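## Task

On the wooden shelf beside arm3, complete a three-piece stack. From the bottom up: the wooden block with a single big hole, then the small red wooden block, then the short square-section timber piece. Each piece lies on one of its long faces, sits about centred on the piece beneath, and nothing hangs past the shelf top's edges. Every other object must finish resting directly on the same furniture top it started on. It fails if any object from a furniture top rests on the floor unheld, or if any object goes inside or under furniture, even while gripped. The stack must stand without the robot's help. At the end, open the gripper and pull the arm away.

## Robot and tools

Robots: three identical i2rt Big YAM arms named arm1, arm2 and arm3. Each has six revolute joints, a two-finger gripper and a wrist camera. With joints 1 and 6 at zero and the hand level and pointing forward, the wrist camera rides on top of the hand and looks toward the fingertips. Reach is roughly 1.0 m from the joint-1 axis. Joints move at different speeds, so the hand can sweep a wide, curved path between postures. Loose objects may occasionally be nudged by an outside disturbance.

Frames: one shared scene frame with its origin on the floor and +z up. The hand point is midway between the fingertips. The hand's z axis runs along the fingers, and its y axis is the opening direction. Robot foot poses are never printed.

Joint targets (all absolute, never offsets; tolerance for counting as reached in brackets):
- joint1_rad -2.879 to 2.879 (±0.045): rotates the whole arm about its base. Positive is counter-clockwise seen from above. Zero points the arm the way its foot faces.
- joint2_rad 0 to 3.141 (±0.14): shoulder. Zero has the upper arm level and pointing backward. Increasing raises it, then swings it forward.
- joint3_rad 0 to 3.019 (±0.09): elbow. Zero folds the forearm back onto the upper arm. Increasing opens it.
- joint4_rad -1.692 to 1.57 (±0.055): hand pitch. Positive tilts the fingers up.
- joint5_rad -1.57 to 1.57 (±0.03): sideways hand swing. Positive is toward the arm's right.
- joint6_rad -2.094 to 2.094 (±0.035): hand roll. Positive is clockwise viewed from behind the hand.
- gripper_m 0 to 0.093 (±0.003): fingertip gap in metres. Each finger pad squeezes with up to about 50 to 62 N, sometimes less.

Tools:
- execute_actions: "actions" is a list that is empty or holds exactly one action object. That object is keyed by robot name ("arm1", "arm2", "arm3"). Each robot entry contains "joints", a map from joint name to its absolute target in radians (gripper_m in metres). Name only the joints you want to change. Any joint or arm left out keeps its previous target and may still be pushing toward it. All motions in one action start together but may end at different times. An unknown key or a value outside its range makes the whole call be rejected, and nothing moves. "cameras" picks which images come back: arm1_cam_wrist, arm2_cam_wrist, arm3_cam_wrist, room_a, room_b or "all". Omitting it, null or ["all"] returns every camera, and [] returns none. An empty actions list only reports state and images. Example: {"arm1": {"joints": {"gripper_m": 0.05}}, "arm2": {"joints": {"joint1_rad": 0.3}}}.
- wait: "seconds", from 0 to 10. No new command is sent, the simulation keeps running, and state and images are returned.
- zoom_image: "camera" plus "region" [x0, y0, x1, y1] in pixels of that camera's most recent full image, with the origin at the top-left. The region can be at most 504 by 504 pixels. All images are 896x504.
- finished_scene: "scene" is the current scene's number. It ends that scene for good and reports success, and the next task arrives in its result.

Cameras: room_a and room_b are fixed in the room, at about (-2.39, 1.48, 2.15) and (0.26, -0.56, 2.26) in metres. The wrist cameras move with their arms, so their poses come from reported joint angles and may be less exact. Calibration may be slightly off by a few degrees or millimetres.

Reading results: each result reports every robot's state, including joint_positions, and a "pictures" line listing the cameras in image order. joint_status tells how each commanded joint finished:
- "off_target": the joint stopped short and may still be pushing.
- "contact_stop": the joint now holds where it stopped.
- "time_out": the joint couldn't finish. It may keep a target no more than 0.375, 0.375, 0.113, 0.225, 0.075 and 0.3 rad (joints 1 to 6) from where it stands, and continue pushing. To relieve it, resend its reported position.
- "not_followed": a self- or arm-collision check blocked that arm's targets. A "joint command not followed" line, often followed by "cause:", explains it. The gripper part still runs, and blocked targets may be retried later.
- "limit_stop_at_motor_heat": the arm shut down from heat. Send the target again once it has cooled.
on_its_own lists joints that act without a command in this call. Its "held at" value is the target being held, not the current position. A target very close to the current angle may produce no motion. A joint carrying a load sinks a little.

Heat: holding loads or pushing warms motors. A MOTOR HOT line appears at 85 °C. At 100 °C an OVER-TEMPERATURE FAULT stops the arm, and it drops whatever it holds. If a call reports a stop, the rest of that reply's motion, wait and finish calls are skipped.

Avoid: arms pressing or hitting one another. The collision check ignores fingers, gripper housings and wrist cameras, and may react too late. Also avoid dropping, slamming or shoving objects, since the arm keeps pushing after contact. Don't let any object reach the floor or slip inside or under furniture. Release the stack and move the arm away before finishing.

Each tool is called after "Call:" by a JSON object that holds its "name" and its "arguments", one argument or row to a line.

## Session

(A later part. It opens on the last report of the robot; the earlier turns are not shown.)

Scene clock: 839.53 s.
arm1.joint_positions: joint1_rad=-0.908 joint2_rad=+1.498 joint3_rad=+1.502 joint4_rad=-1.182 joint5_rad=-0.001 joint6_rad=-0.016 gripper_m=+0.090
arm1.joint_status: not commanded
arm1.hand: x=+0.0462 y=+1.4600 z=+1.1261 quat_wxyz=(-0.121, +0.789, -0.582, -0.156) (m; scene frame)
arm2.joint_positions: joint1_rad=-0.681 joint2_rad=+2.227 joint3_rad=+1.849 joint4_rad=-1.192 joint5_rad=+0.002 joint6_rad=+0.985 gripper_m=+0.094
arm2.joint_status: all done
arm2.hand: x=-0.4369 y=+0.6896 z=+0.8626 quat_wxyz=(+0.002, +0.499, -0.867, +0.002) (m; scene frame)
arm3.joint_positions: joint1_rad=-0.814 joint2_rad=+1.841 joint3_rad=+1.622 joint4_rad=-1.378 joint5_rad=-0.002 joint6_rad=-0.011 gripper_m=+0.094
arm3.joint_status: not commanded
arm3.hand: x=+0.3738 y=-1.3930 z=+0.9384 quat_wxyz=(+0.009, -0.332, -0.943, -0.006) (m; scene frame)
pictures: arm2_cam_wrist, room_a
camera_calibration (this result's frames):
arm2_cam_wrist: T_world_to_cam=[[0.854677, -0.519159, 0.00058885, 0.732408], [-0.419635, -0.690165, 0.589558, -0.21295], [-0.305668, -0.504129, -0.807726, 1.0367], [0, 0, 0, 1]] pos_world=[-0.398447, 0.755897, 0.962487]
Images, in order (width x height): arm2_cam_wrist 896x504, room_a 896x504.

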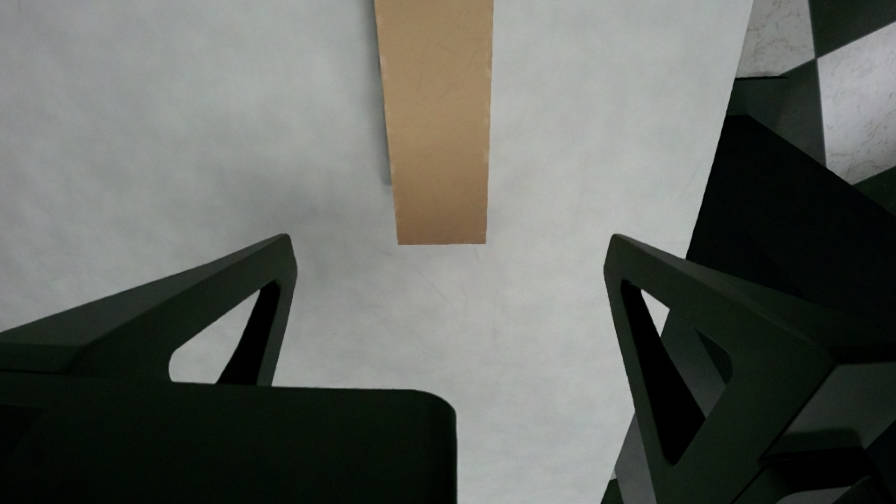

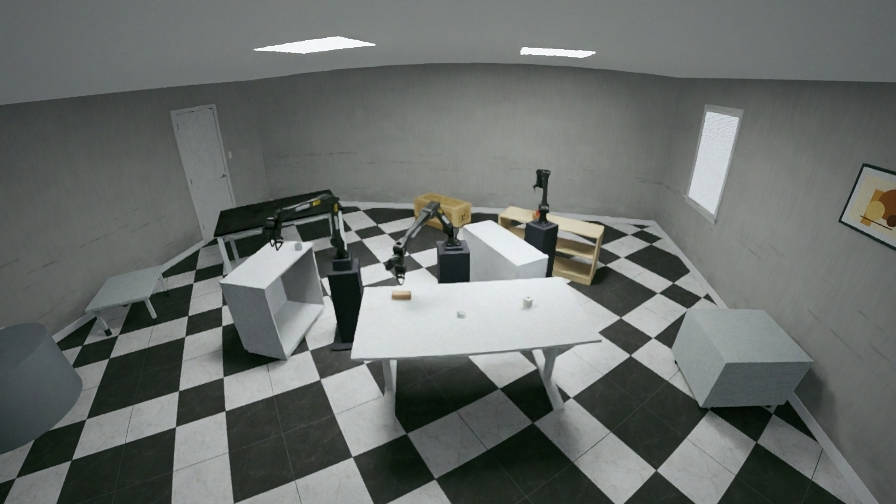

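Call:
{"name": "execute_actions", "arguments": {
  "actions": [
    {"arm2":{"joints":{"joint1_rad":-0.702,"joint2_rad":2.4,"joint4_rad":-0.99}}}
  ],
  "cameras": ["arm2_cam_wrist","room_a"]
}}

Scene clock: 860.73 s.
arm1.joint_positions: joint1_rad=-0.908 joint2_rad=+1.498 joint3_rad=+1.502 joint4_rad=-1.182 joint5_rad=-0.001 joint6_rad=-0.016 gripper_m=+0.090
arm1.joint_status: not commanded
arm1.hand: x=+0.0462 y=+1.4600 z=+1.1261 quat_wxyz=(-0.121, +0.789, -0.582, -0.156) (m; scene frame)
arm2.joint_positions: joint1_rad=-0.698 joint2_rad=+2.409 joint3_rad=+1.850 joint4_rad=-0.999 joint5_rad=+0.000 joint6_rad=+0.985 gripper_m=+0.094
arm2.joint_status: all done
arm2.hand: x=-0.4337 y=+0.7055 z=+0.7450 quat_wxyz=(+0.003, +0.492, -0.871, -0.003) (m; scene frame)
arm3.joint_positions: joint1_rad=-0.814 joint2_rad=+1.841 joint3_rad=+1.622 joint4_rad=-1.378 joint5_rad=-0.002 joint6_rad=-0.011 gripper_m=+0.094
arm3.joint_status: not commanded
arm3.hand: x=+0.3738 y=-1.3930 z=+0.9384 quat_wxyz=(+0.009, -0.332, -0.943, -0.006) (m; scene frame)
pictures: arm2_cam_wrist, room_a
camera_calibration (this result's frames):
arm2_cam_wrist: T_world_to_cam=[[0.845977, -0.533123, -0.0101554, 0.752078], [-0.426931, -0.688633, 0.586101, -0.132932], [-0.319457, -0.491492, -0.810174, 0.937637], [0, 0, 0, 1]] pos_world=[-0.393458, 0.77025, 0.845198]
Images, in order (width x height): arm2_cam_wrist 896x504, room_a 896x504.

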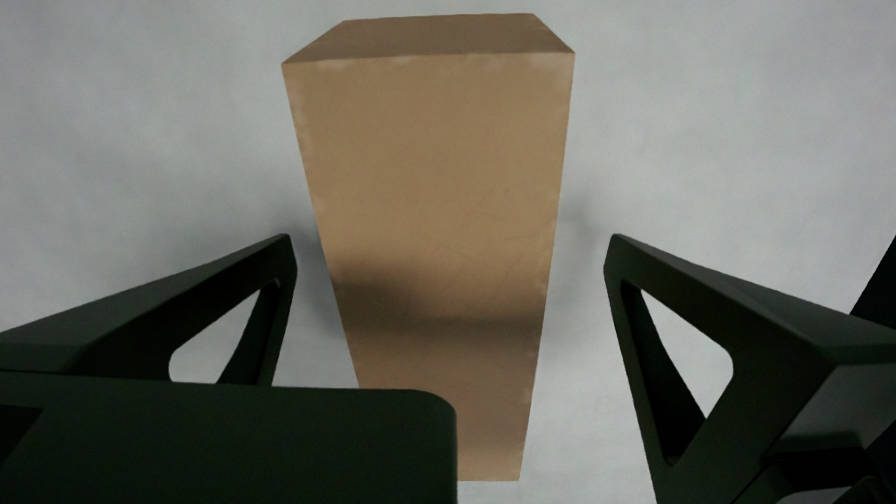

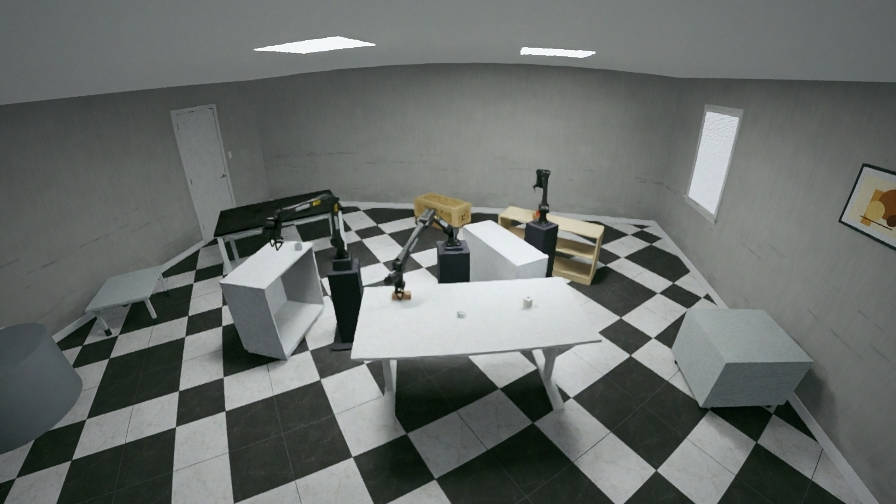

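Call:
{"name": "execute_actions", "arguments": {
  "actions": [
    {"arm2":{"joints":{"joint2_rad":2.428,"joint4_rad":-0.975}}}
  ],
  "cameras": ["arm2_cam_wrist"]
}}

Scene clock: 873.70 s.
arm1.joint_positions: joint1_rad=-0.908 joint2_rad=+1.498 joint3_rad=+1.502 joint4_rad=-1.182 joint5_rad=-0.001 joint6_rad=-0.016 gripper_m=+0.090
arm1.joint_status: not commanded
arm1.hand: x=+0.0462 y=+1.4600 z=+1.1261 quat_wxyz=(-0.121, +0.789, -0.582, -0.156) (m; scene frame)
arm2.joint_positions: joint1_rad=-0.698 joint2_rad=+2.411 joint3_rad=+1.850 joint4_rad=-0.986 joint5_rad=+0.000 joint6_rad=+0.985 gripper_m=+0.094
arm2.joint_status: all done
arm2.hand: x=-0.4348 y=+0.7079 z=+0.7432 quat_wxyz=(+0.003, +0.492, -0.871, -0.009) (m; scene frame)
arm3.joint_positions: joint1_rad=-0.814 joint2_rad=+1.841 joint3_rad=+1.622 joint4_rad=-1.378 joint5_rad=-0.002 joint6_rad=-0.011 gripper_m=+0.094
arm3.joint_status: not commanded
arm3.hand: x=+0.3738 y=-1.3930 z=+0.9384 quat_wxyz=(+0.009, -0.332, -0.943, -0.006) (m; scene frame)
pictures: arm2_cam_wrist
camera_calibration (this result's frames):
arm2_cam_wrist: T_world_to_cam=[[0.845874, -0.533038, -0.0191734, 0.76087], [-0.424304, -0.694238, 0.581378, -0.122169], [-0.323207, -0.483637, -0.813408, 0.932261], [0, 0, 0, 1]] pos_world=[-0.394124, 0.771634, 0.843923]
Images, in order (width x height): arm2_cam_wrist 896x504.

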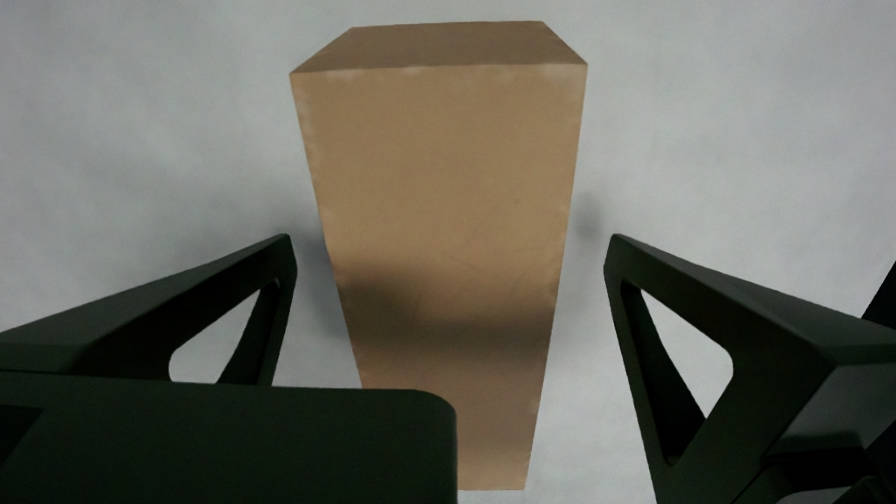

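Call:
{"name": "execute_actions", "arguments": {
  "actions": [
    {"arm2":{"joints":{"joint3_rad":1.84,"joint4_rad":-0.965}}}
  ],
  "cameras": ["arm2_cam_wrist"]
}}

Scene clock: 879.33 s.
arm1.joint_positions: joint1_rad=-0.908 joint2_rad=+1.498 joint3_rad=+1.502 joint4_rad=-1.182 joint5_rad=-0.001 joint6_rad=-0.016 gripper_m=+0.090
arm1.joint_status: not commanded
arm1.hand: x=+0.0462 y=+1.4600 z=+1.1261 quat_wxyz=(-0.121, +0.789, -0.582, -0.156) (m; scene frame)
arm2.joint_positions: joint1_rad=-0.698 joint2_rad=+2.412 joint3_rad=+1.850 joint4_rad=-0.975 joint5_rad=+0.000 joint6_rad=+0.985 gripper_m=+0.094
arm2.joint_status: all done
arm2.hand: x=-0.4358 y=+0.7101 z=+0.7431 quat_wxyz=(+0.002, +0.492, -0.871, -0.014) (m; scene frame)
arm3.joint_positions: joint1_rad=-0.814 joint2_rad=+1.841 joint3_rad=+1.622 joint4_rad=-1.378 joint5_rad=-0.002 joint6_rad=-0.011 gripper_m=+0.094
arm3.joint_status: not commanded
arm3.hand: x=+0.3738 y=-1.3930 z=+0.9384 quat_wxyz=(+0.009, -0.332, -0.943, -0.006) (m; scene frame)
pictures: arm2_cam_wrist
camera_calibration (this result's frames):
arm2_cam_wrist: T_world_to_cam=[[0.845742, -0.53288, -0.0275456, 0.768975], [-0.421884, -0.699401, 0.576933, -0.112947], [-0.326702, -0.476316, -0.816327, 0.928274], [0, 0, 0, 1]] pos_world=[-0.394736, 0.772928, 0.844119]
Images, in order (width x height): arm2_cam_wrist 896x504.

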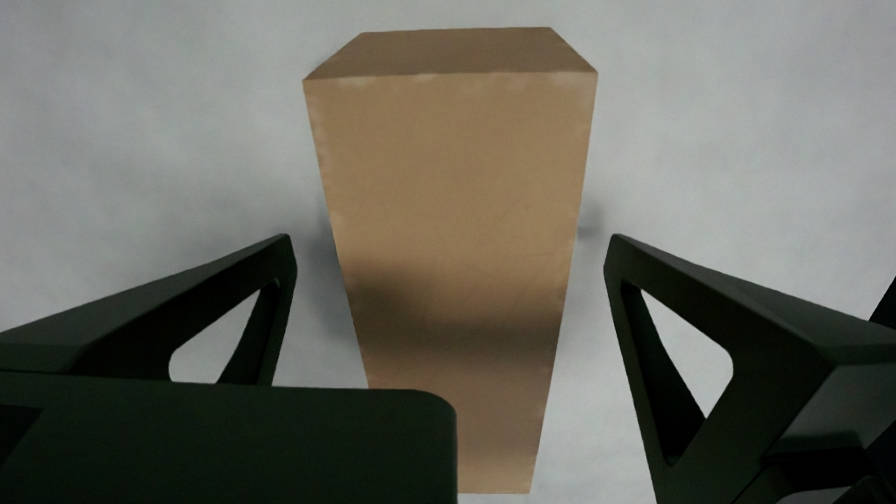

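Call:
{"name": "execute_actions", "arguments": {
  "actions": [
    {"arm2":{"joints":{"joint3_rad":1.815}}}
  ],
  "cameras": ["arm2_cam_wrist"]
}}

Scene clock: 883.53 s.
arm1.joint_positions: joint1_rad=-0.908 joint2_rad=+1.498 joint3_rad=+1.502 joint4_rad=-1.182 joint5_rad=-0.001 joint6_rad=-0.016 gripper_m=+0.090
arm1.joint_status: not commanded
arm1.hand: x=+0.0462 y=+1.4600 z=+1.1261 quat_wxyz=(-0.121, +0.789, -0.582, -0.156) (m; scene frame)
arm2.joint_positions: joint1_rad=-0.698 joint2_rad=+2.412 joint3_rad=+1.824 joint4_rad=-0.972 joint5_rad=+0.001 joint6_rad=+0.985 gripper_m=+0.094
arm2.joint_status: all done
arm2.hand: x=-0.4309 y=+0.7000 z=+0.7342 quat_wxyz=(+0.003, +0.492, -0.870, -0.002) (m; scene frame)
arm3.joint_positions: joint1_rad=-0.814 joint2_rad=+1.841 joint3_rad=+1.622 joint4_rad=-1.378 joint5_rad=-0.002 joint6_rad=-0.011 gripper_m=+0.094
arm3.joint_status: not commanded
arm3.hand: x=+0.3738 y=-1.3930 z=+0.9384 quat_wxyz=(+0.009, -0.332, -0.943, -0.006) (m; scene frame)
pictures: arm2_cam_wrist
camera_calibration (this result's frames):
arm2_cam_wrist: T_world_to_cam=[[0.846411, -0.532485, -0.00696785, 0.744046], [-0.427771, -0.687639, 0.586655, -0.130732], [-0.317177, -0.49357, -0.809807, 0.929241], [0, 0, 0, 1]] pos_world=[-0.390958, 0.764943, 0.834385]
Images, in order (width x height): arm2_cam_wrist 896x504.

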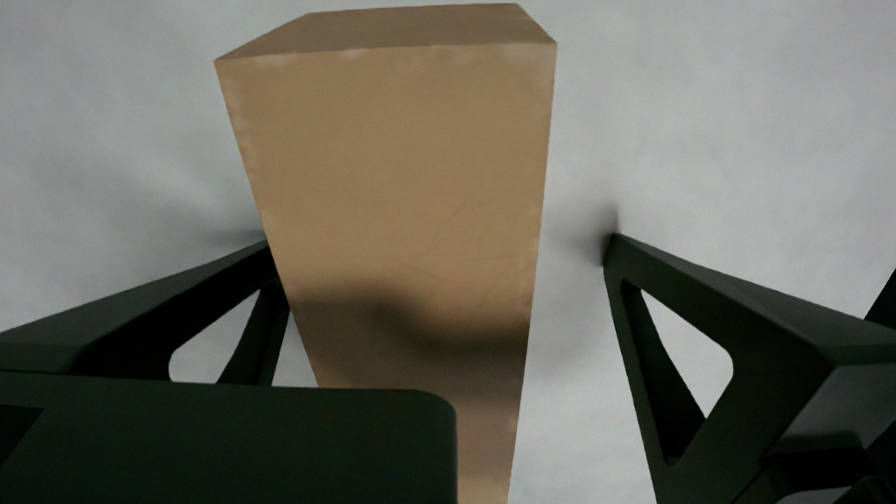

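Call:
{"name": "execute_actions", "arguments": {
  "actions": [
    {"arm2":{"joints":{"gripper_m":0.036}}}
  ],
  "cameras": ["arm2_cam_wrist"]
}}

Scene clock: 890.73 s.
arm1.joint_positions: joint1_rad=-0.908 joint2_rad=+1.498 joint3_rad=+1.502 joint4_rad=-1.182 joint5_rad=-0.001 joint6_rad=-0.016 gripper_m=+0.090
arm1.joint_status: not commanded
arm1.hand: x=+0.0462 y=+1.4600 z=+1.1261 quat_wxyz=(-0.121, +0.789, -0.582, -0.156) (m; scene frame)
arm2.joint_positions: joint1_rad=-0.698 joint2_rad=+2.412 joint3_rad=+1.823 joint4_rad=-0.972 joint5_rad=+0.001 joint6_rad=+0.984 gripper_m=+0.045
arm2.joint_status: gripper_m off_target (ended at +0.045, target +0.036)
arm2.hand: x=-0.4308 y=+0.6998 z=+0.7340 quat_wxyz=(+0.003, +0.492, -0.870, -0.002) (m; scene frame)
arm3.joint_positions: joint1_rad=-0.814 joint2_rad=+1.841 joint3_rad=+1.622 joint4_rad=-1.378 joint5_rad=-0.002 joint6_rad=-0.011 gripper_m=+0.094
arm3.joint_status: not commanded
arm3.hand: x=+0.3738 y=-1.3930 z=+0.9384 quat_wxyz=(+0.009, -0.332, -0.943, -0.006) (m; scene frame)
pictures: arm2_cam_wrist
camera_calibration (this result's frames):
arm2_cam_wrist: T_world_to_cam=[[0.846614, -0.532162, -0.006969, 0.74377], [-0.427509, -0.687804, 0.586653, -0.130434], [-0.316988, -0.493689, -0.809808, 0.929159], [0, 0, 0, 1]] pos_world=[-0.390915, 0.76481, 0.834144]
Images, in order (width x height): arm2_cam_wrist 896x504.

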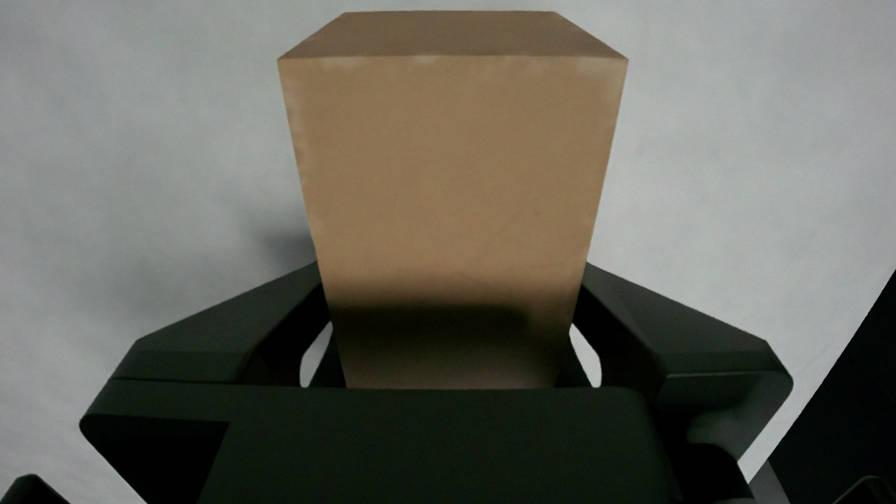

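Call:
{"name": "execute_actions", "arguments": {
  "actions": [
    {"arm2":{"joints":{"joint2_rad":1.8}}}
  ],
  "cameras": ["arm2_cam_wrist"]
}}

Call:
{"name": "execute_actions", "arguments": {
  "actions": [
    {"arm2":{"joints":{"joint1_rad":2.045,"joint3_rad":1.39,"joint4_rad":-0.97,"joint6_rad":1.73}}}
  ],
  "cameras": ["arm2_cam_wrist","room_b"]
}}

Scene clock: 920.63 s.
arm1.joint_positions: joint1_rad=-0.908 joint2_rad=+1.498 joint3_rad=+1.502 joint4_rad=-1.182 joint5_rad=-0.001 joint6_rad=-0.016 gripper_m=+0.090
arm1.joint_status: not commanded
arm1.hand: x=+0.0462 y=+1.4600 z=+1.1261 quat_wxyz=(-0.121, +0.789, -0.582, -0.156) (m; scene frame)
arm2.joint_positions: joint1_rad=-0.698 joint2_rad=+1.828 joint3_rad=+1.805 joint4_rad=-0.971 joint5_rad=+0.001 joint6_rad=+0.984 gripper_m=+0.045
arm2.joint_status: all done
arm2.hand: x=-0.4428 y=+0.7307 z=+1.1241 quat_wxyz=(-0.018, +0.472, -0.836, -0.281) (m; scene frame)
arm3.joint_positions: joint1_rad=-0.814 joint2_rad=+1.841 joint3_rad=+1.622 joint4_rad=-1.378 joint5_rad=-0.002 joint6_rad=-0.011 gripper_m=+0.094
arm3.joint_status: not commanded
arm3.hand: x=+0.3738 y=-1.3930 z=+0.9384 quat_wxyz=(+0.009, -0.332, -0.943, -0.006) (m; scene frame)
pictures: arm2_cam_wrist
camera_calibration (this result's frames):
arm2_cam_wrist: T_world_to_cam=[[0.786878, -0.412069, -0.459371, 1.16744], [-0.324375, -0.909448, 0.260165, 0.231428], [-0.52498, -0.0557095, -0.849289, 0.888836], [0, 0, 0, 1]] pos_world=[-0.37694, 0.741053, 1.23096]
Images, in order (width x height): arm2_cam_wrist 896x504.

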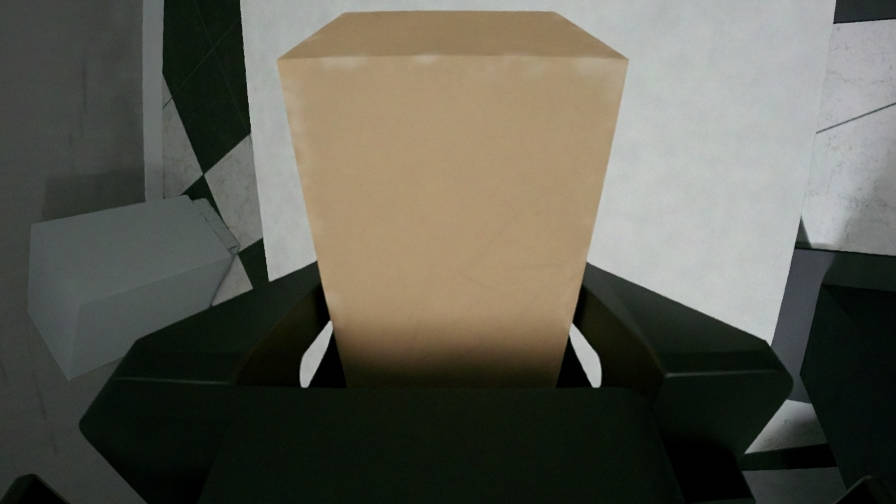

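Scene clock: 923.07 s.
arm1.joint_positions: joint1_rad=-0.908 joint2_rad=+1.498 joint3_rad=+1.502 joint4_rad=-1.182 joint5_rad=-0.001 joint6_rad=-0.016 gripper_m=+0.090
arm1.joint_status: not commanded
arm1.hand: x=+0.0462 y=+1.4600 z=+1.1261 quat_wxyz=(-0.121, +0.789, -0.582, -0.156) (m; scene frame)
arm2.joint_positions: joint1_rad=+2.054 joint2_rad=+1.831 joint3_rad=+1.393 joint4_rad=-0.969 joint5_rad=-0.002 joint6_rad=+1.717 gripper_m=+0.045
arm2.joint_status: all done
arm2.hand: x=-0.1134 y=-0.4734 z=+0.9438 quat_wxyz=(+0.086, +0.995, -0.046, +0.008) (m; scene frame)
arm3.joint_positions: joint1_rad=-0.814 joint2_rad=+1.841 joint3_rad=+1.622 joint4_rad=-1.378 joint5_rad=-0.002 joint6_rad=-0.011 gripper_m=+0.094
arm3.joint_status: not commanded
arm3.hand: x=+0.3738 y=-1.3930 z=+0.9384 quat_wxyz=(+0.009, -0.332, -0.943, -0.006) (m; scene frame)
pictures: arm2_cam_wrist, room_b
camera_calibration (this result's frames):
arm2_cam_wrist: T_world_to_cam=[[0.1128, 0.97875, -0.171246, 0.639245], [0.802006, 0.0120572, 0.597194, -0.463955], [0.586568, -0.204704, -0.783604, 0.835096], [0, 0, 0, 1]] pos_world=[-0.189852, -0.449119, 1.04092]
Images, in order (width x height): arm2_cam_wrist 896x504, room_b 896x504.

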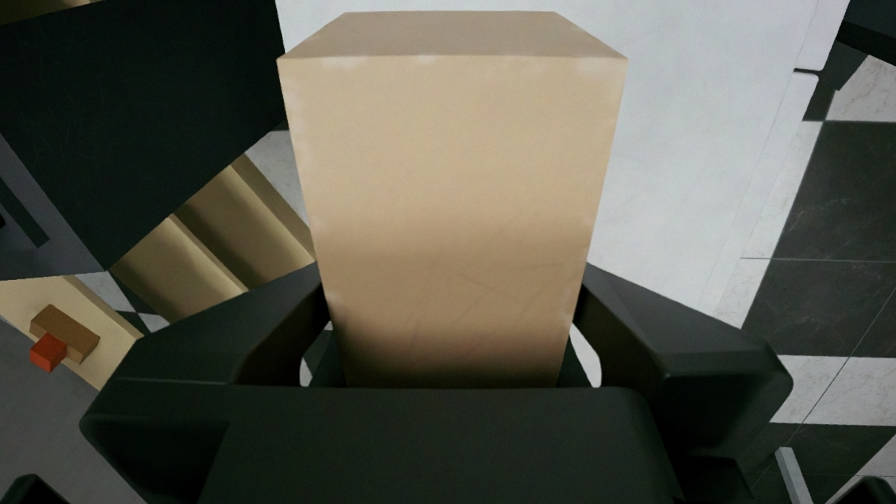

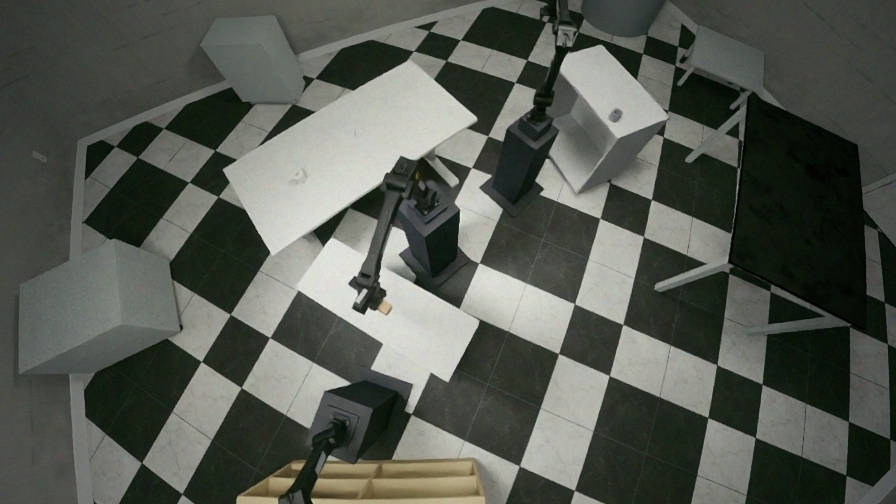

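Call:
{"name": "execute_actions", "arguments": {
  "actions": [
    {"arm2":{"joints":{"joint2_rad":2.07,"joint4_rad":-0.87}}}
  ],
  "cameras": ["arm2_cam_wrist","room_a"]
}}

Scene clock: 933.50 s.
arm1.joint_positions: joint1_rad=-0.908 joint2_rad=+1.498 joint3_rad=+1.502 joint4_rad=-1.182 joint5_rad=-0.001 joint6_rad=-0.016 gripper_m=+0.090
arm1.joint_status: not commanded
arm1.hand: x=+0.0462 y=+1.4600 z=+1.1261 quat_wxyz=(-0.121, +0.789, -0.582, -0.156) (m; scene frame)
arm2.joint_positions: joint1_rad=+2.054 joint2_rad=+2.093 joint3_rad=+1.373 joint4_rad=-0.877 joint5_rad=-0.002 joint6_rad=+1.717 gripper_m=+0.045
arm2.joint_status: all done
arm2.hand: x=-0.1150 y=-0.4541 z=+0.7962 quat_wxyz=(-0.009, +0.999, -0.047, -0.002) (m; scene frame)
arm3.joint_positions: joint1_rad=-0.814 joint2_rad=+1.841 joint3_rad=+1.622 joint4_rad=-1.378 joint5_rad=-0.002 joint6_rad=-0.011 gripper_m=+0.094
arm3.joint_status: not commanded
arm3.hand: x=+0.3738 y=-1.3930 z=+0.9384 quat_wxyz=(+0.009, -0.332, -0.943, -0.006) (m; scene frame)
pictures: arm2_cam_wrist, room_a
camera_calibration (this result's frames):
arm2_cam_wrist: T_world_to_cam=[[0.112985, 0.993468, 0.0159934, 0.452893], [0.807967, -0.101233, 0.580467, -0.412265], [0.578294, -0.0526618, -0.814127, 0.816638], [0, 0, 0, 1]] pos_world=[-0.190331, -0.448664, 0.89691]
Images, in order (width x height): arm2_cam_wrist 896x504, room_a 896x504.

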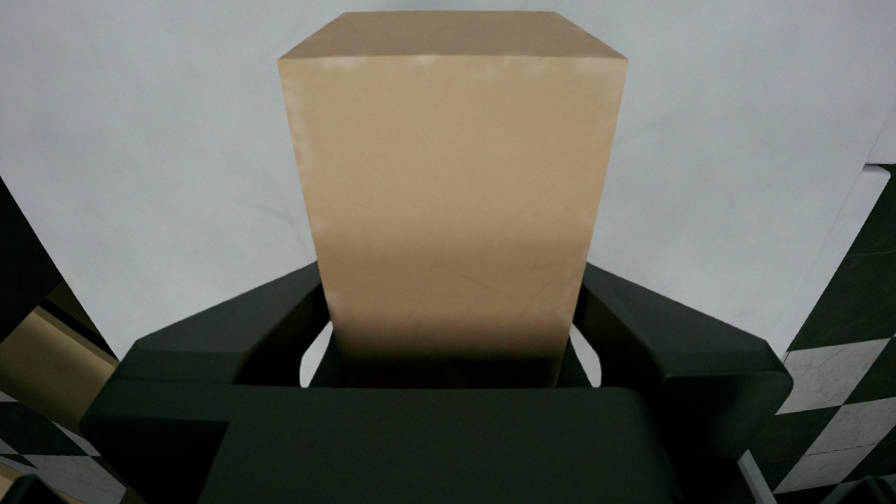

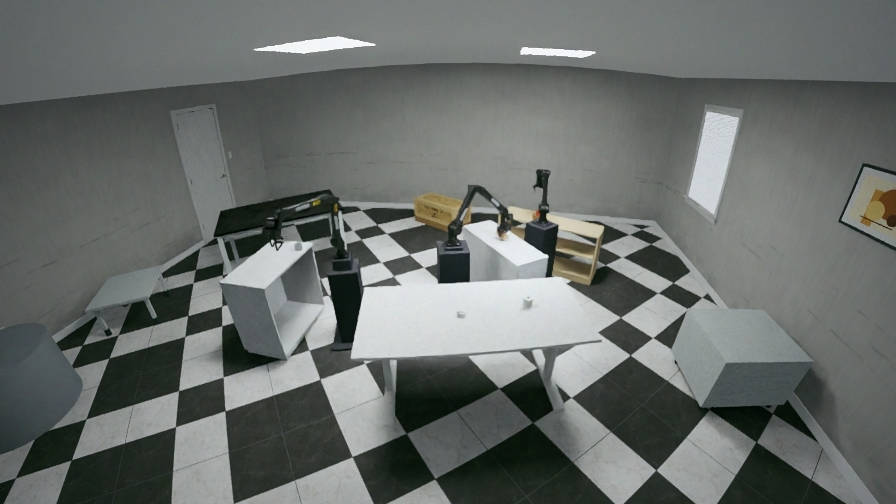

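Call:
{"name": "execute_actions", "arguments": {
  "actions": [
    {"arm2":{"joints":{"joint2_rad":2.12,"joint4_rad":-0.815}}}
  ],
  "cameras": ["arm2_cam_wrist","room_a"]
}}

Scene clock: 942.47 s.
arm1.joint_positions: joint1_rad=-0.908 joint2_rad=+1.498 joint3_rad=+1.502 joint4_rad=-1.182 joint5_rad=-0.001 joint6_rad=-0.016 gripper_m=+0.090
arm1.joint_status: not commanded
arm1.hand: x=+0.0462 y=+1.4600 z=+1.1261 quat_wxyz=(-0.121, +0.789, -0.582, -0.156) (m; scene frame)
arm2.joint_positions: joint1_rad=+2.054 joint2_rad=+2.119 joint3_rad=+1.373 joint4_rad=-0.825 joint5_rad=-0.002 joint6_rad=+1.717 gripper_m=+0.045
arm2.joint_status: all done
arm2.hand: x=-0.1146 y=-0.4615 z=+0.7823 quat_wxyz=(+0.004, +0.999, -0.047, +0.000) (m; scene frame)
arm3.joint_positions: joint1_rad=-0.814 joint2_rad=+1.841 joint3_rad=+1.622 joint4_rad=-1.378 joint5_rad=-0.002 joint6_rad=-0.011 gripper_m=+0.094
arm3.joint_status: not commanded
arm3.hand: x=+0.3738 y=-1.3930 z=+0.9384 quat_wxyz=(+0.009, -0.332, -0.943, -0.006) (m; scene frame)
pictures: arm2_cam_wrist, room_a
camera_calibration (this result's frames):
arm2_cam_wrist: T_world_to_cam=[[0.112898, 0.99356, -0.00958652, 0.480475], [0.807167, -0.0860836, 0.584013, -0.401093], [0.579427, -0.0736721, -0.811688, 0.793237], [0, 0, 0, 1]] pos_world=[-0.190119, -0.453469, 0.882711]
Images, in order (width x height): arm2_cam_wrist 896x504, room_a 896x504.

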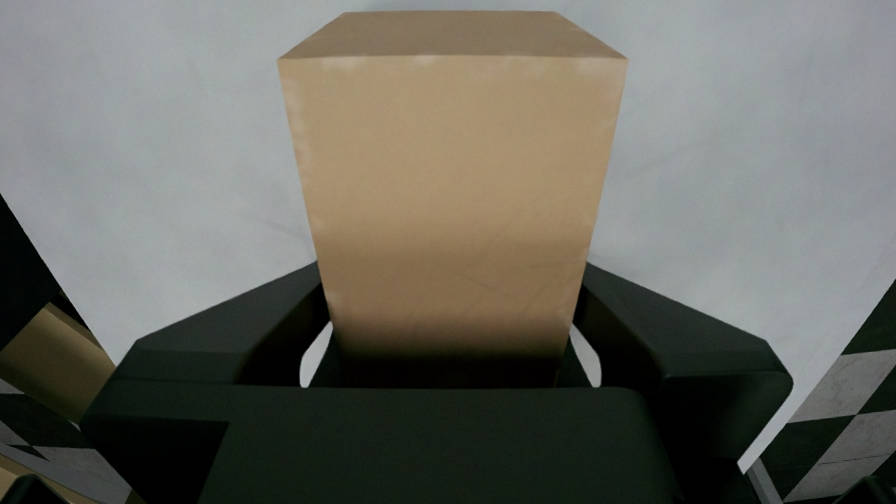

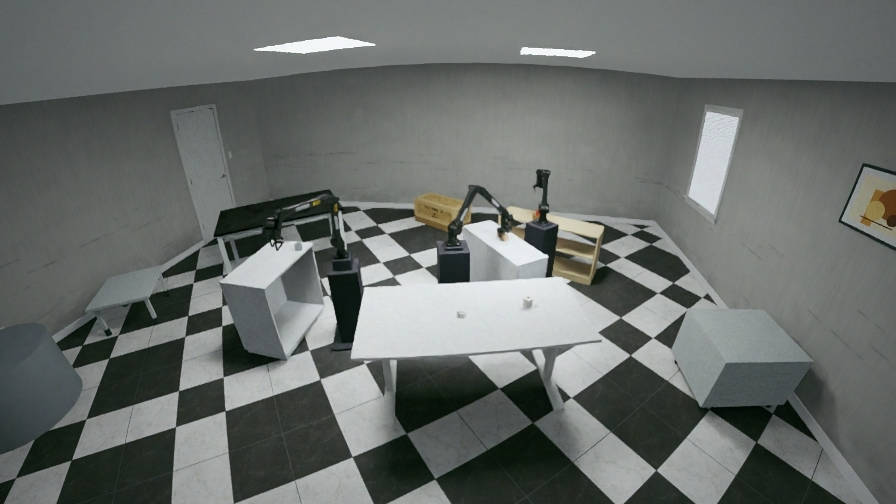

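Call:
{"name": "execute_actions", "arguments": {
  "actions": [
    {"arm2":{"joints":{"joint2_rad":2.145,"joint4_rad":-0.79}}}
  ],
  "cameras": ["arm2_cam_wrist","room_a"]
}}

Scene clock: 951.57 s.
arm1.joint_positions: joint1_rad=-0.908 joint2_rad=+1.498 joint3_rad=+1.502 joint4_rad=-1.182 joint5_rad=-0.001 joint6_rad=-0.016 gripper_m=+0.090
arm1.joint_status: not commanded
arm1.hand: x=+0.0462 y=+1.4600 z=+1.1261 quat_wxyz=(-0.121, +0.789, -0.582, -0.156) (m; scene frame)
arm2.joint_positions: joint1_rad=+2.054 joint2_rad=+2.135 joint3_rad=+1.373 joint4_rad=-0.799 joint5_rad=-0.001 joint6_rad=+1.718 gripper_m=+0.045
arm2.joint_status: all done
arm2.hand: x=-0.1145 y=-0.4646 z=+0.7739 quat_wxyz=(+0.009, +0.999, -0.047, +0.000) (m; scene frame)
arm3.joint_positions: joint1_rad=-0.814 joint2_rad=+1.841 joint3_rad=+1.622 joint4_rad=-1.378 joint5_rad=-0.002 joint6_rad=-0.011 gripper_m=+0.094
arm3.joint_status: not commanded
arm3.hand: x=+0.3738 y=-1.3930 z=+0.9384 quat_wxyz=(+0.009, -0.332, -0.943, -0.006) (m; scene frame)
pictures: arm2_cam_wrist, room_a
camera_calibration (this result's frames):
arm2_cam_wrist: T_world_to_cam=[[0.113631, 0.993318, -0.020181, 0.491613], [0.806989, -0.0804289, 0.585064, -0.394747], [0.579532, -0.0827671, -0.810736, 0.781242], [0, 0, 0, 1]] pos_world=[-0.19006, -0.455417, 0.874254]
Images, in order (width x height): arm2_cam_wrist 896x504, room_a 896x504.

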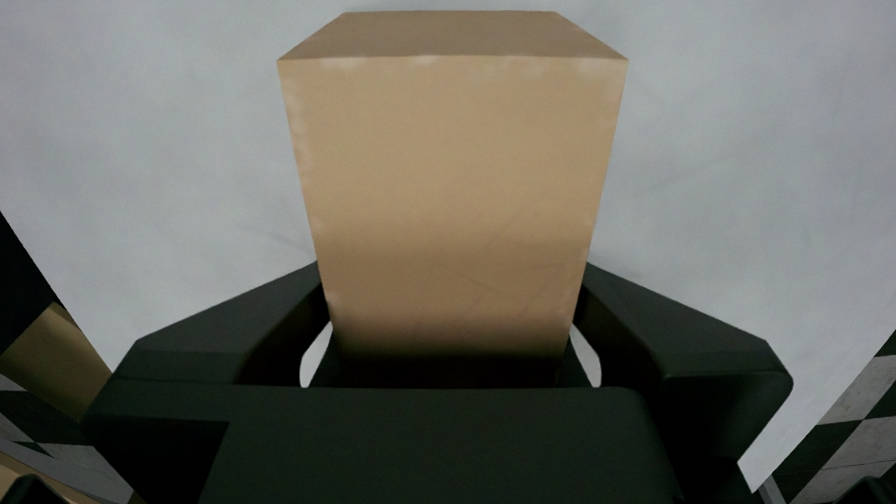

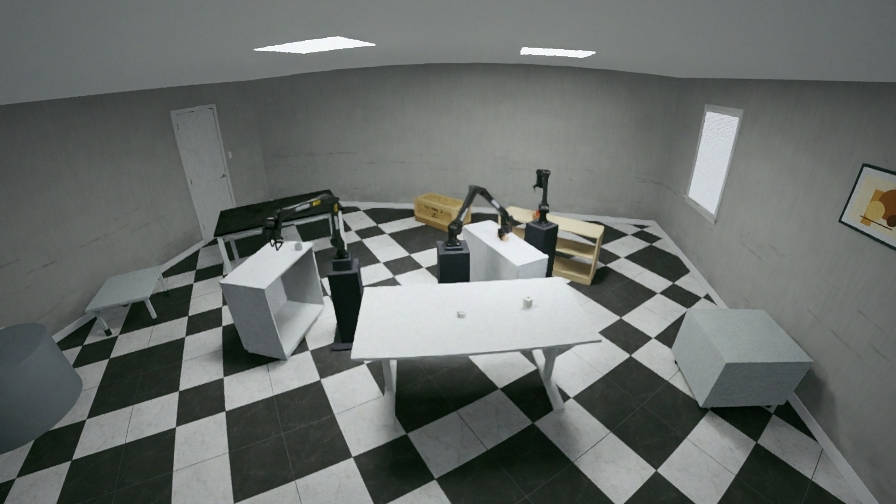

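Call:
{"name": "zoom_image", "arguments": {
  "camera": "room_a",
  "region": [470, 205, 540, 255]
}}

Region (470, 205, 540, 255) of room_a's 896x504 image, scaled by 7.200, with more detail than that image has; it fills the top 360 rows of this view, and the rest is white.

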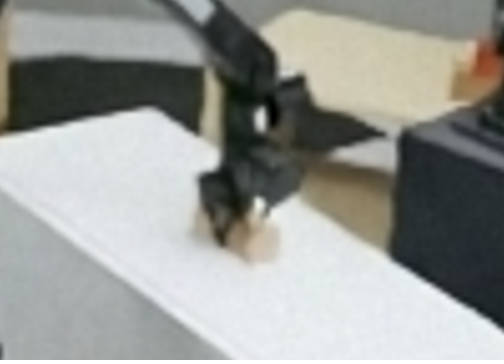

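Call:
{"name": "execute_actions", "arguments": {
  "actions": [
    {"arm2":{"joints":{"joint2_rad":2.162,"joint4_rad":-0.78}}}
  ],
  "cameras": ["arm2_cam_wrist"]
}}

Scene clock: 963.33 s.
arm1.joint_positions: joint1_rad=-0.908 joint2_rad=+1.498 joint3_rad=+1.502 joint4_rad=-1.182 joint5_rad=-0.001 joint6_rad=-0.016 gripper_m=+0.090
arm1.joint_status: not commanded
arm1.hand: x=+0.0462 y=+1.4600 z=+1.1261 quat_wxyz=(-0.121, +0.789, -0.582, -0.156) (m; scene frame)
arm2.joint_positions: joint1_rad=+2.054 joint2_rad=+2.135 joint3_rad=+1.373 joint4_rad=-0.798 joint5_rad=-0.001 joint6_rad=+1.718 gripper_m=+0.045
arm2.joint_status: all done
arm2.hand: x=-0.1145 y=-0.4648 z=+0.7739 quat_wxyz=(+0.010, +0.999, -0.047, +0.000) (m; scene frame)
arm3.joint_positions: joint1_rad=-0.814 joint2_rad=+1.841 joint3_rad=+1.622 joint4_rad=-1.378 joint5_rad=-0.002 joint6_rad=-0.011 gripper_m=+0.094
arm3.joint_status: not commanded
arm3.hand: x=+0.3738 y=-1.3930 z=+0.9384 quat_wxyz=(+0.009, -0.332, -0.943, -0.006) (m; scene frame)
pictures: arm2_cam_wrist
camera_calibration (this result's frames):
arm2_cam_wrist: T_world_to_cam=[[0.113629, 0.993303, -0.0209331, 0.492373], [0.806965, -0.0799812, 0.585158, -0.39464], [0.579565, -0.0833833, -0.810649, 0.780873], [0, 0, 0, 1]] pos_world=[-0.190054, -0.455528, 0.874248]
Images, in order (width x height): arm2_cam_wrist 896x504.

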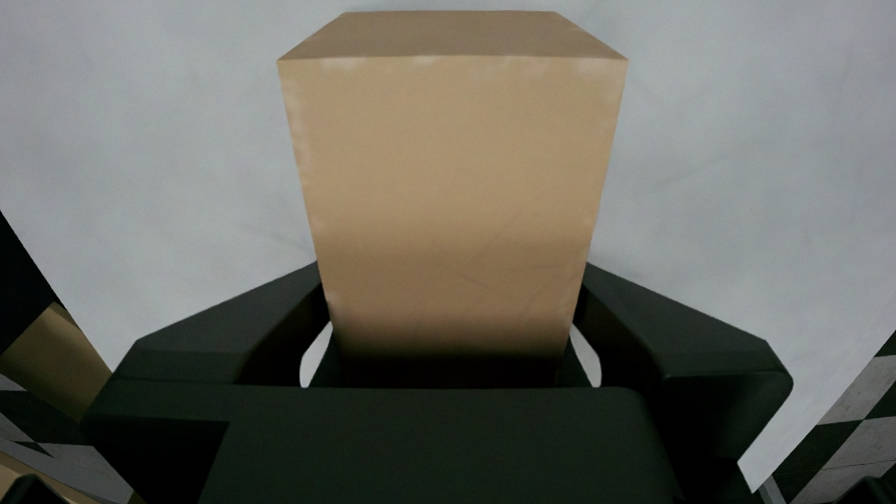

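Call:
{"name": "execute_actions", "arguments": {
  "actions": [
    {"arm2":{"joints":{"joint2_rad":2.135,"joint4_rad":-0.798,"gripper_m":0.09}}}
  ],
  "cameras": ["arm2_cam_wrist"]
}}

Call:
{"name": "execute_actions", "arguments": {
  "actions": [
    {"arm2":{"joints":{"joint2_rad":1.7}}}
  ],
  "cameras": ["arm2_cam_wrist","room_b"]
}}

Scene clock: 968.73 s.
arm1.joint_positions: joint1_rad=-0.908 joint2_rad=+1.498 joint3_rad=+1.502 joint4_rad=-1.182 joint5_rad=-0.001 joint6_rad=-0.016 gripper_m=+0.090
arm1.joint_status: not commanded
arm1.hand: x=+0.0462 y=+1.4600 z=+1.1261 quat_wxyz=(-0.121, +0.789, -0.582, -0.156) (m; scene frame)
arm2.joint_positions: joint1_rad=+2.054 joint2_rad=+2.134 joint3_rad=+1.373 joint4_rad=-0.798 joint5_rad=-0.001 joint6_rad=+1.719 gripper_m=+0.090
arm2.joint_status: all done
arm2.hand: x=-0.1145 y=-0.4649 z=+0.7743 quat_wxyz=(+0.010, +0.999, -0.047, +0.000) (m; scene frame)
arm3.joint_positions: joint1_rad=-0.814 joint2_rad=+1.841 joint3_rad=+1.622 joint4_rad=-1.378 joint5_rad=-0.002 joint6_rad=-0.011 gripper_m=+0.094
arm3.joint_status: not commanded
arm3.hand: x=+0.3738 y=-1.3930 z=+0.9384 quat_wxyz=(+0.009, -0.332, -0.943, -0.006) (m; scene frame)
pictures: arm2_cam_wrist
camera_calibration (this result's frames):
arm2_cam_wrist: T_world_to_cam=[[0.114007, 0.993243, -0.0216847, 0.493146], [0.806907, -0.0798409, 0.585258, -0.394922], [0.579573, -0.0842208, -0.810557, 0.780728], [0, 0, 0, 1]] pos_world=[-0.190045, -0.455591, 0.87465]
Images, in order (width x height): arm2_cam_wrist 896x504.

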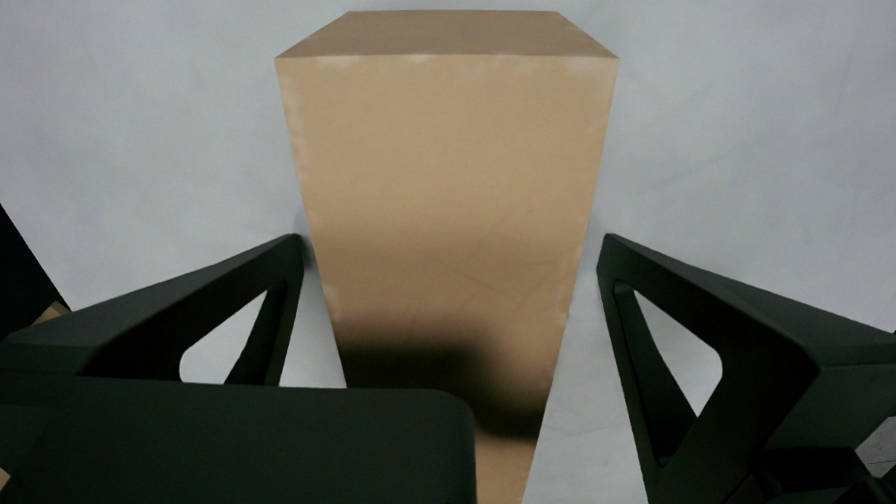

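Scene clock: 970.17 s.
arm1.joint_positions: joint1_rad=-0.908 joint2_rad=+1.498 joint3_rad=+1.502 joint4_rad=-1.182 joint5_rad=-0.001 joint6_rad=-0.016 gripper_m=+0.090
arm1.joint_status: not commanded
arm1.hand: x=+0.0462 y=+1.4600 z=+1.1261 quat_wxyz=(-0.121, +0.789, -0.582, -0.156) (m; scene frame)
arm2.joint_positions: joint1_rad=+2.054 joint2_rad=+1.702 joint3_rad=+1.373 joint4_rad=-0.798 joint5_rad=-0.001 joint6_rad=+1.719 gripper_m=+0.090
arm2.joint_status: all done
arm2.hand: x=-0.1114 y=-0.5076 z=+1.0210 quat_wxyz=(+0.223, +0.974, -0.045, +0.022) (m; scene frame)
arm3.joint_positions: joint1_rad=-0.814 joint2_rad=+1.841 joint3_rad=+1.622 joint4_rad=-1.378 joint5_rad=-0.002 joint6_rad=-0.011 gripper_m=+0.094
arm3.joint_status: not commanded
arm3.hand: x=+0.3738 y=-1.3930 z=+0.9384 quat_wxyz=(+0.009, -0.332, -0.943, -0.006) (m; scene frame)
pictures: arm2_cam_wrist, room_b
camera_calibration (this result's frames):
arm2_cam_wrist: T_world_to_cam=[[0.118013, 0.893973, -0.432302, 0.909849], [0.793145, 0.177085, 0.582719, -0.413691], [0.59749, -0.411647, -0.688152, 0.6861], [0, 0, 0, 1]] pos_world=[-0.189194, -0.457691, 1.10654]
Images, in order (width x height): arm2_cam_wrist 896x504, room_b 896x504.

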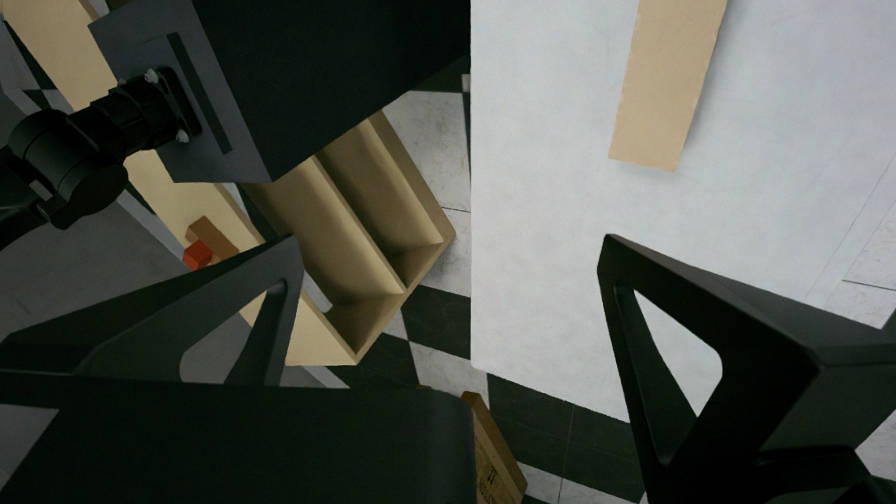

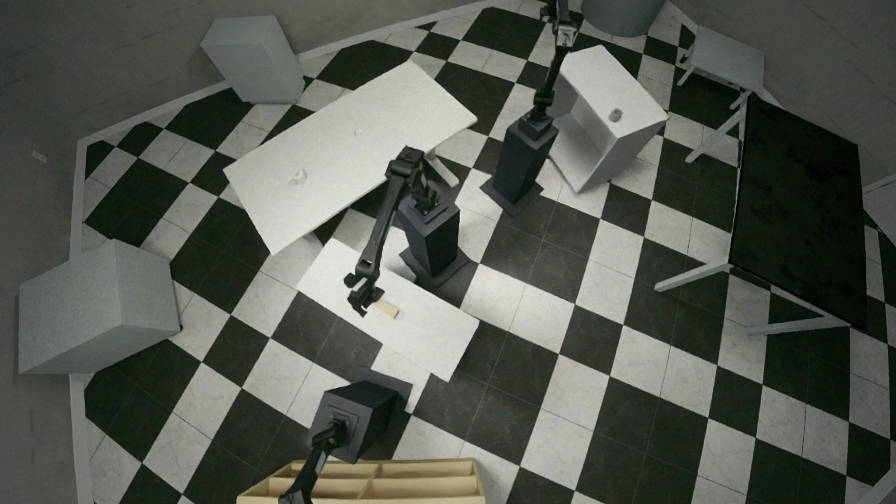

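Call:
{"name": "execute_actions", "arguments": {
  "actions": [
    {"arm2":{"joints":{"joint1_rad":0.3,"joint2_rad":1.3,"joint6_rad":0.5}},"arm3":{"joints":{"joint1_rad":1.55,"joint3_rad":1.49,"joint4_rad":-1.18,"joint6_rad":-1.39}}}
  ],
  "cameras": ["arm3_cam_wrist","room_b"]
}}

Scene clock: 1007.33 s.
arm1.joint_positions: joint1_rad=-0.908 joint2_rad=+1.498 joint3_rad=+1.502 joint4_rad=-1.182 joint5_rad=-0.001 joint6_rad=-0.016 gripper_m=+0.090
arm1.joint_status: not commanded
arm1.hand: x=+0.0462 y=+1.4600 z=+1.1261 quat_wxyz=(-0.121, +0.789, -0.582, -0.156) (m; scene frame)
arm2.joint_positions: joint1_rad=+0.297 joint2_rad=+1.316 joint3_rad=+1.373 joint4_rad=-0.798 joint5_rad=+0.001 joint6_rad=+0.513 gripper_m=+0.090
arm2.joint_status: all done
arm2.hand: x=-0.6930 y=+0.1733 z=+1.2350 quat_wxyz=(+0.080, +0.867, -0.292, -0.396) (m; scene frame)
arm3.joint_positions: joint1_rad=+1.560 joint2_rad=+1.858 joint3_rad=+1.483 joint4_rad=-1.183 joint5_rad=+0.000 joint6_rad=-1.378 gripper_m=+0.094
arm3.joint_status: all done
arm3.hand: x=-0.1180 y=-0.4918 z=+0.8750 quat_wxyz=(-0.006, +0.999, -0.038, +0.002) (m; scene frame)
pictures: arm3_cam_wrist, room_b
camera_calibration (this result's frames):
arm3_cam_wrist: T_world_to_cam=[[0.0672299, 0.997738, 0.0000818744, 0.496502], [0.800322, -0.0539766, 0.597135, -0.452094], [0.595789, -0.0400798, -0.80214, 0.881145], [0, 0, 0, 1]] pos_world=[-0.196535, -0.484465, 0.976723]
Images, in order (width x height): arm3_cam_wrist 896x504, room_b 896x504.

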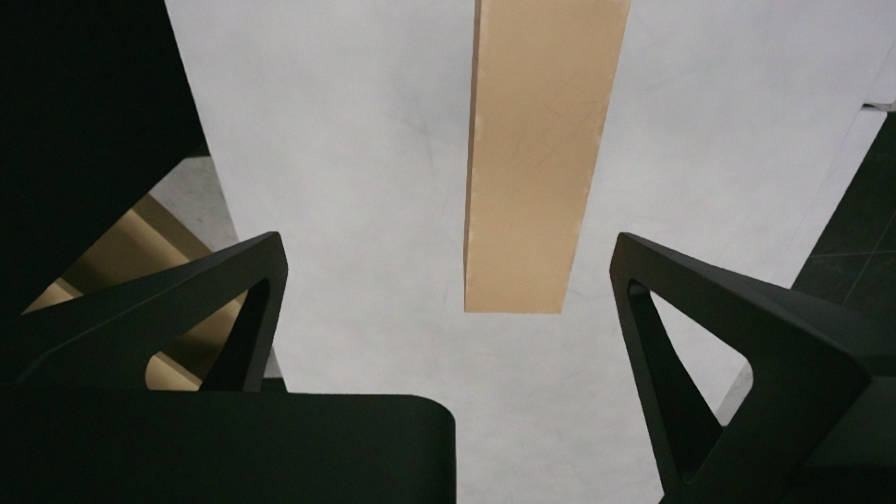

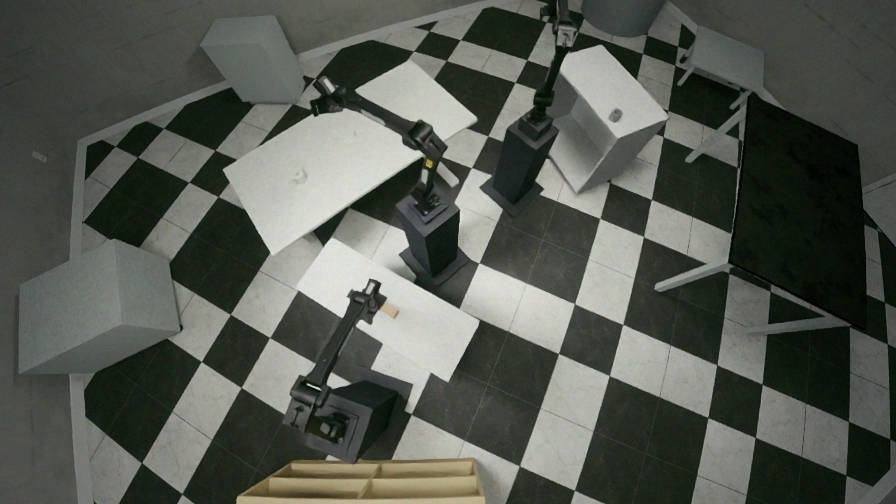

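Call:
{"name": "execute_actions", "arguments": {
  "actions": [
    {"arm3":{"joints":{"joint1_rad":1.532,"joint2_rad":1.915,"joint3_rad":1.565,"joint4_rad":-1.15}}}
  ],
  "cameras": ["arm3_cam_wrist"]
}}

Scene clock: 1046.53 s.
arm1.joint_positions: joint1_rad=-0.908 joint2_rad=+1.498 joint3_rad=+1.502 joint4_rad=-1.182 joint5_rad=-0.001 joint6_rad=-0.016 gripper_m=+0.090
arm1.joint_status: not commanded
arm1.hand: x=+0.0462 y=+1.4600 z=+1.1261 quat_wxyz=(-0.121, +0.789, -0.582, -0.156) (m; scene frame)
arm2.joint_positions: joint1_rad=+0.297 joint2_rad=+1.316 joint3_rad=+1.373 joint4_rad=-0.798 joint5_rad=+0.001 joint6_rad=+0.513 gripper_m=+0.090
arm2.joint_status: not commanded
arm2.hand: x=-0.6930 y=+0.1733 z=+1.2350 quat_wxyz=(+0.080, +0.867, -0.292, -0.396) (m; scene frame)
arm3.joint_positions: joint1_rad=+1.540 joint2_rad=+1.924 joint3_rad=+1.511 joint4_rad=-1.162 joint5_rad=+0.000 joint6_rad=-1.378 gripper_m=+0.094
arm3.joint_status: all done
arm3.hand: x=-0.1078 y=-0.4782 z=+0.8491 quat_wxyz=(+0.003, +0.999, -0.048, +0.003) (m; scene frame)
pictures: arm3_cam_wrist
camera_calibration (this result's frames):
arm3_cam_wrist: T_world_to_cam=[[0.0874891, 0.996019, -0.0170636, 0.498123], [0.798039, -0.0598261, 0.599629, -0.449226], [0.596221, -0.0660784, -0.800096, 0.840627], [0, 0, 0, 1]] pos_world=[-0.18628, -0.467468, 0.950451]
Images, in order (width x height): arm3_cam_wrist 896x504.

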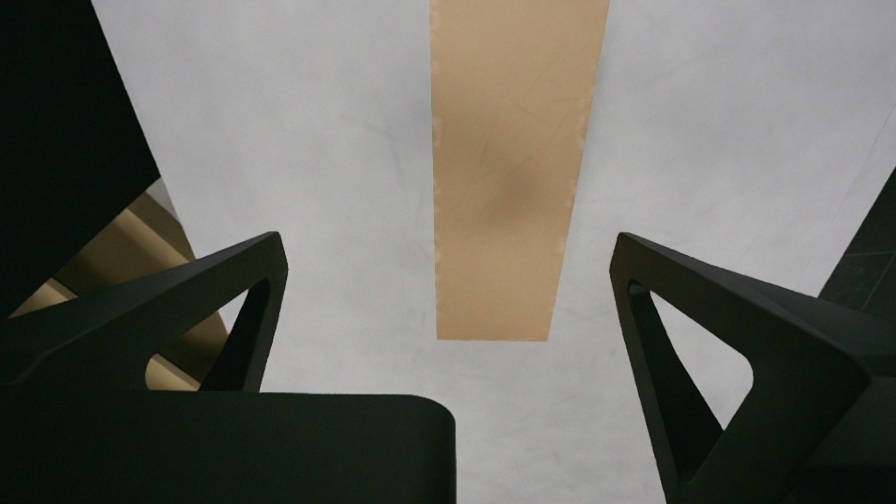

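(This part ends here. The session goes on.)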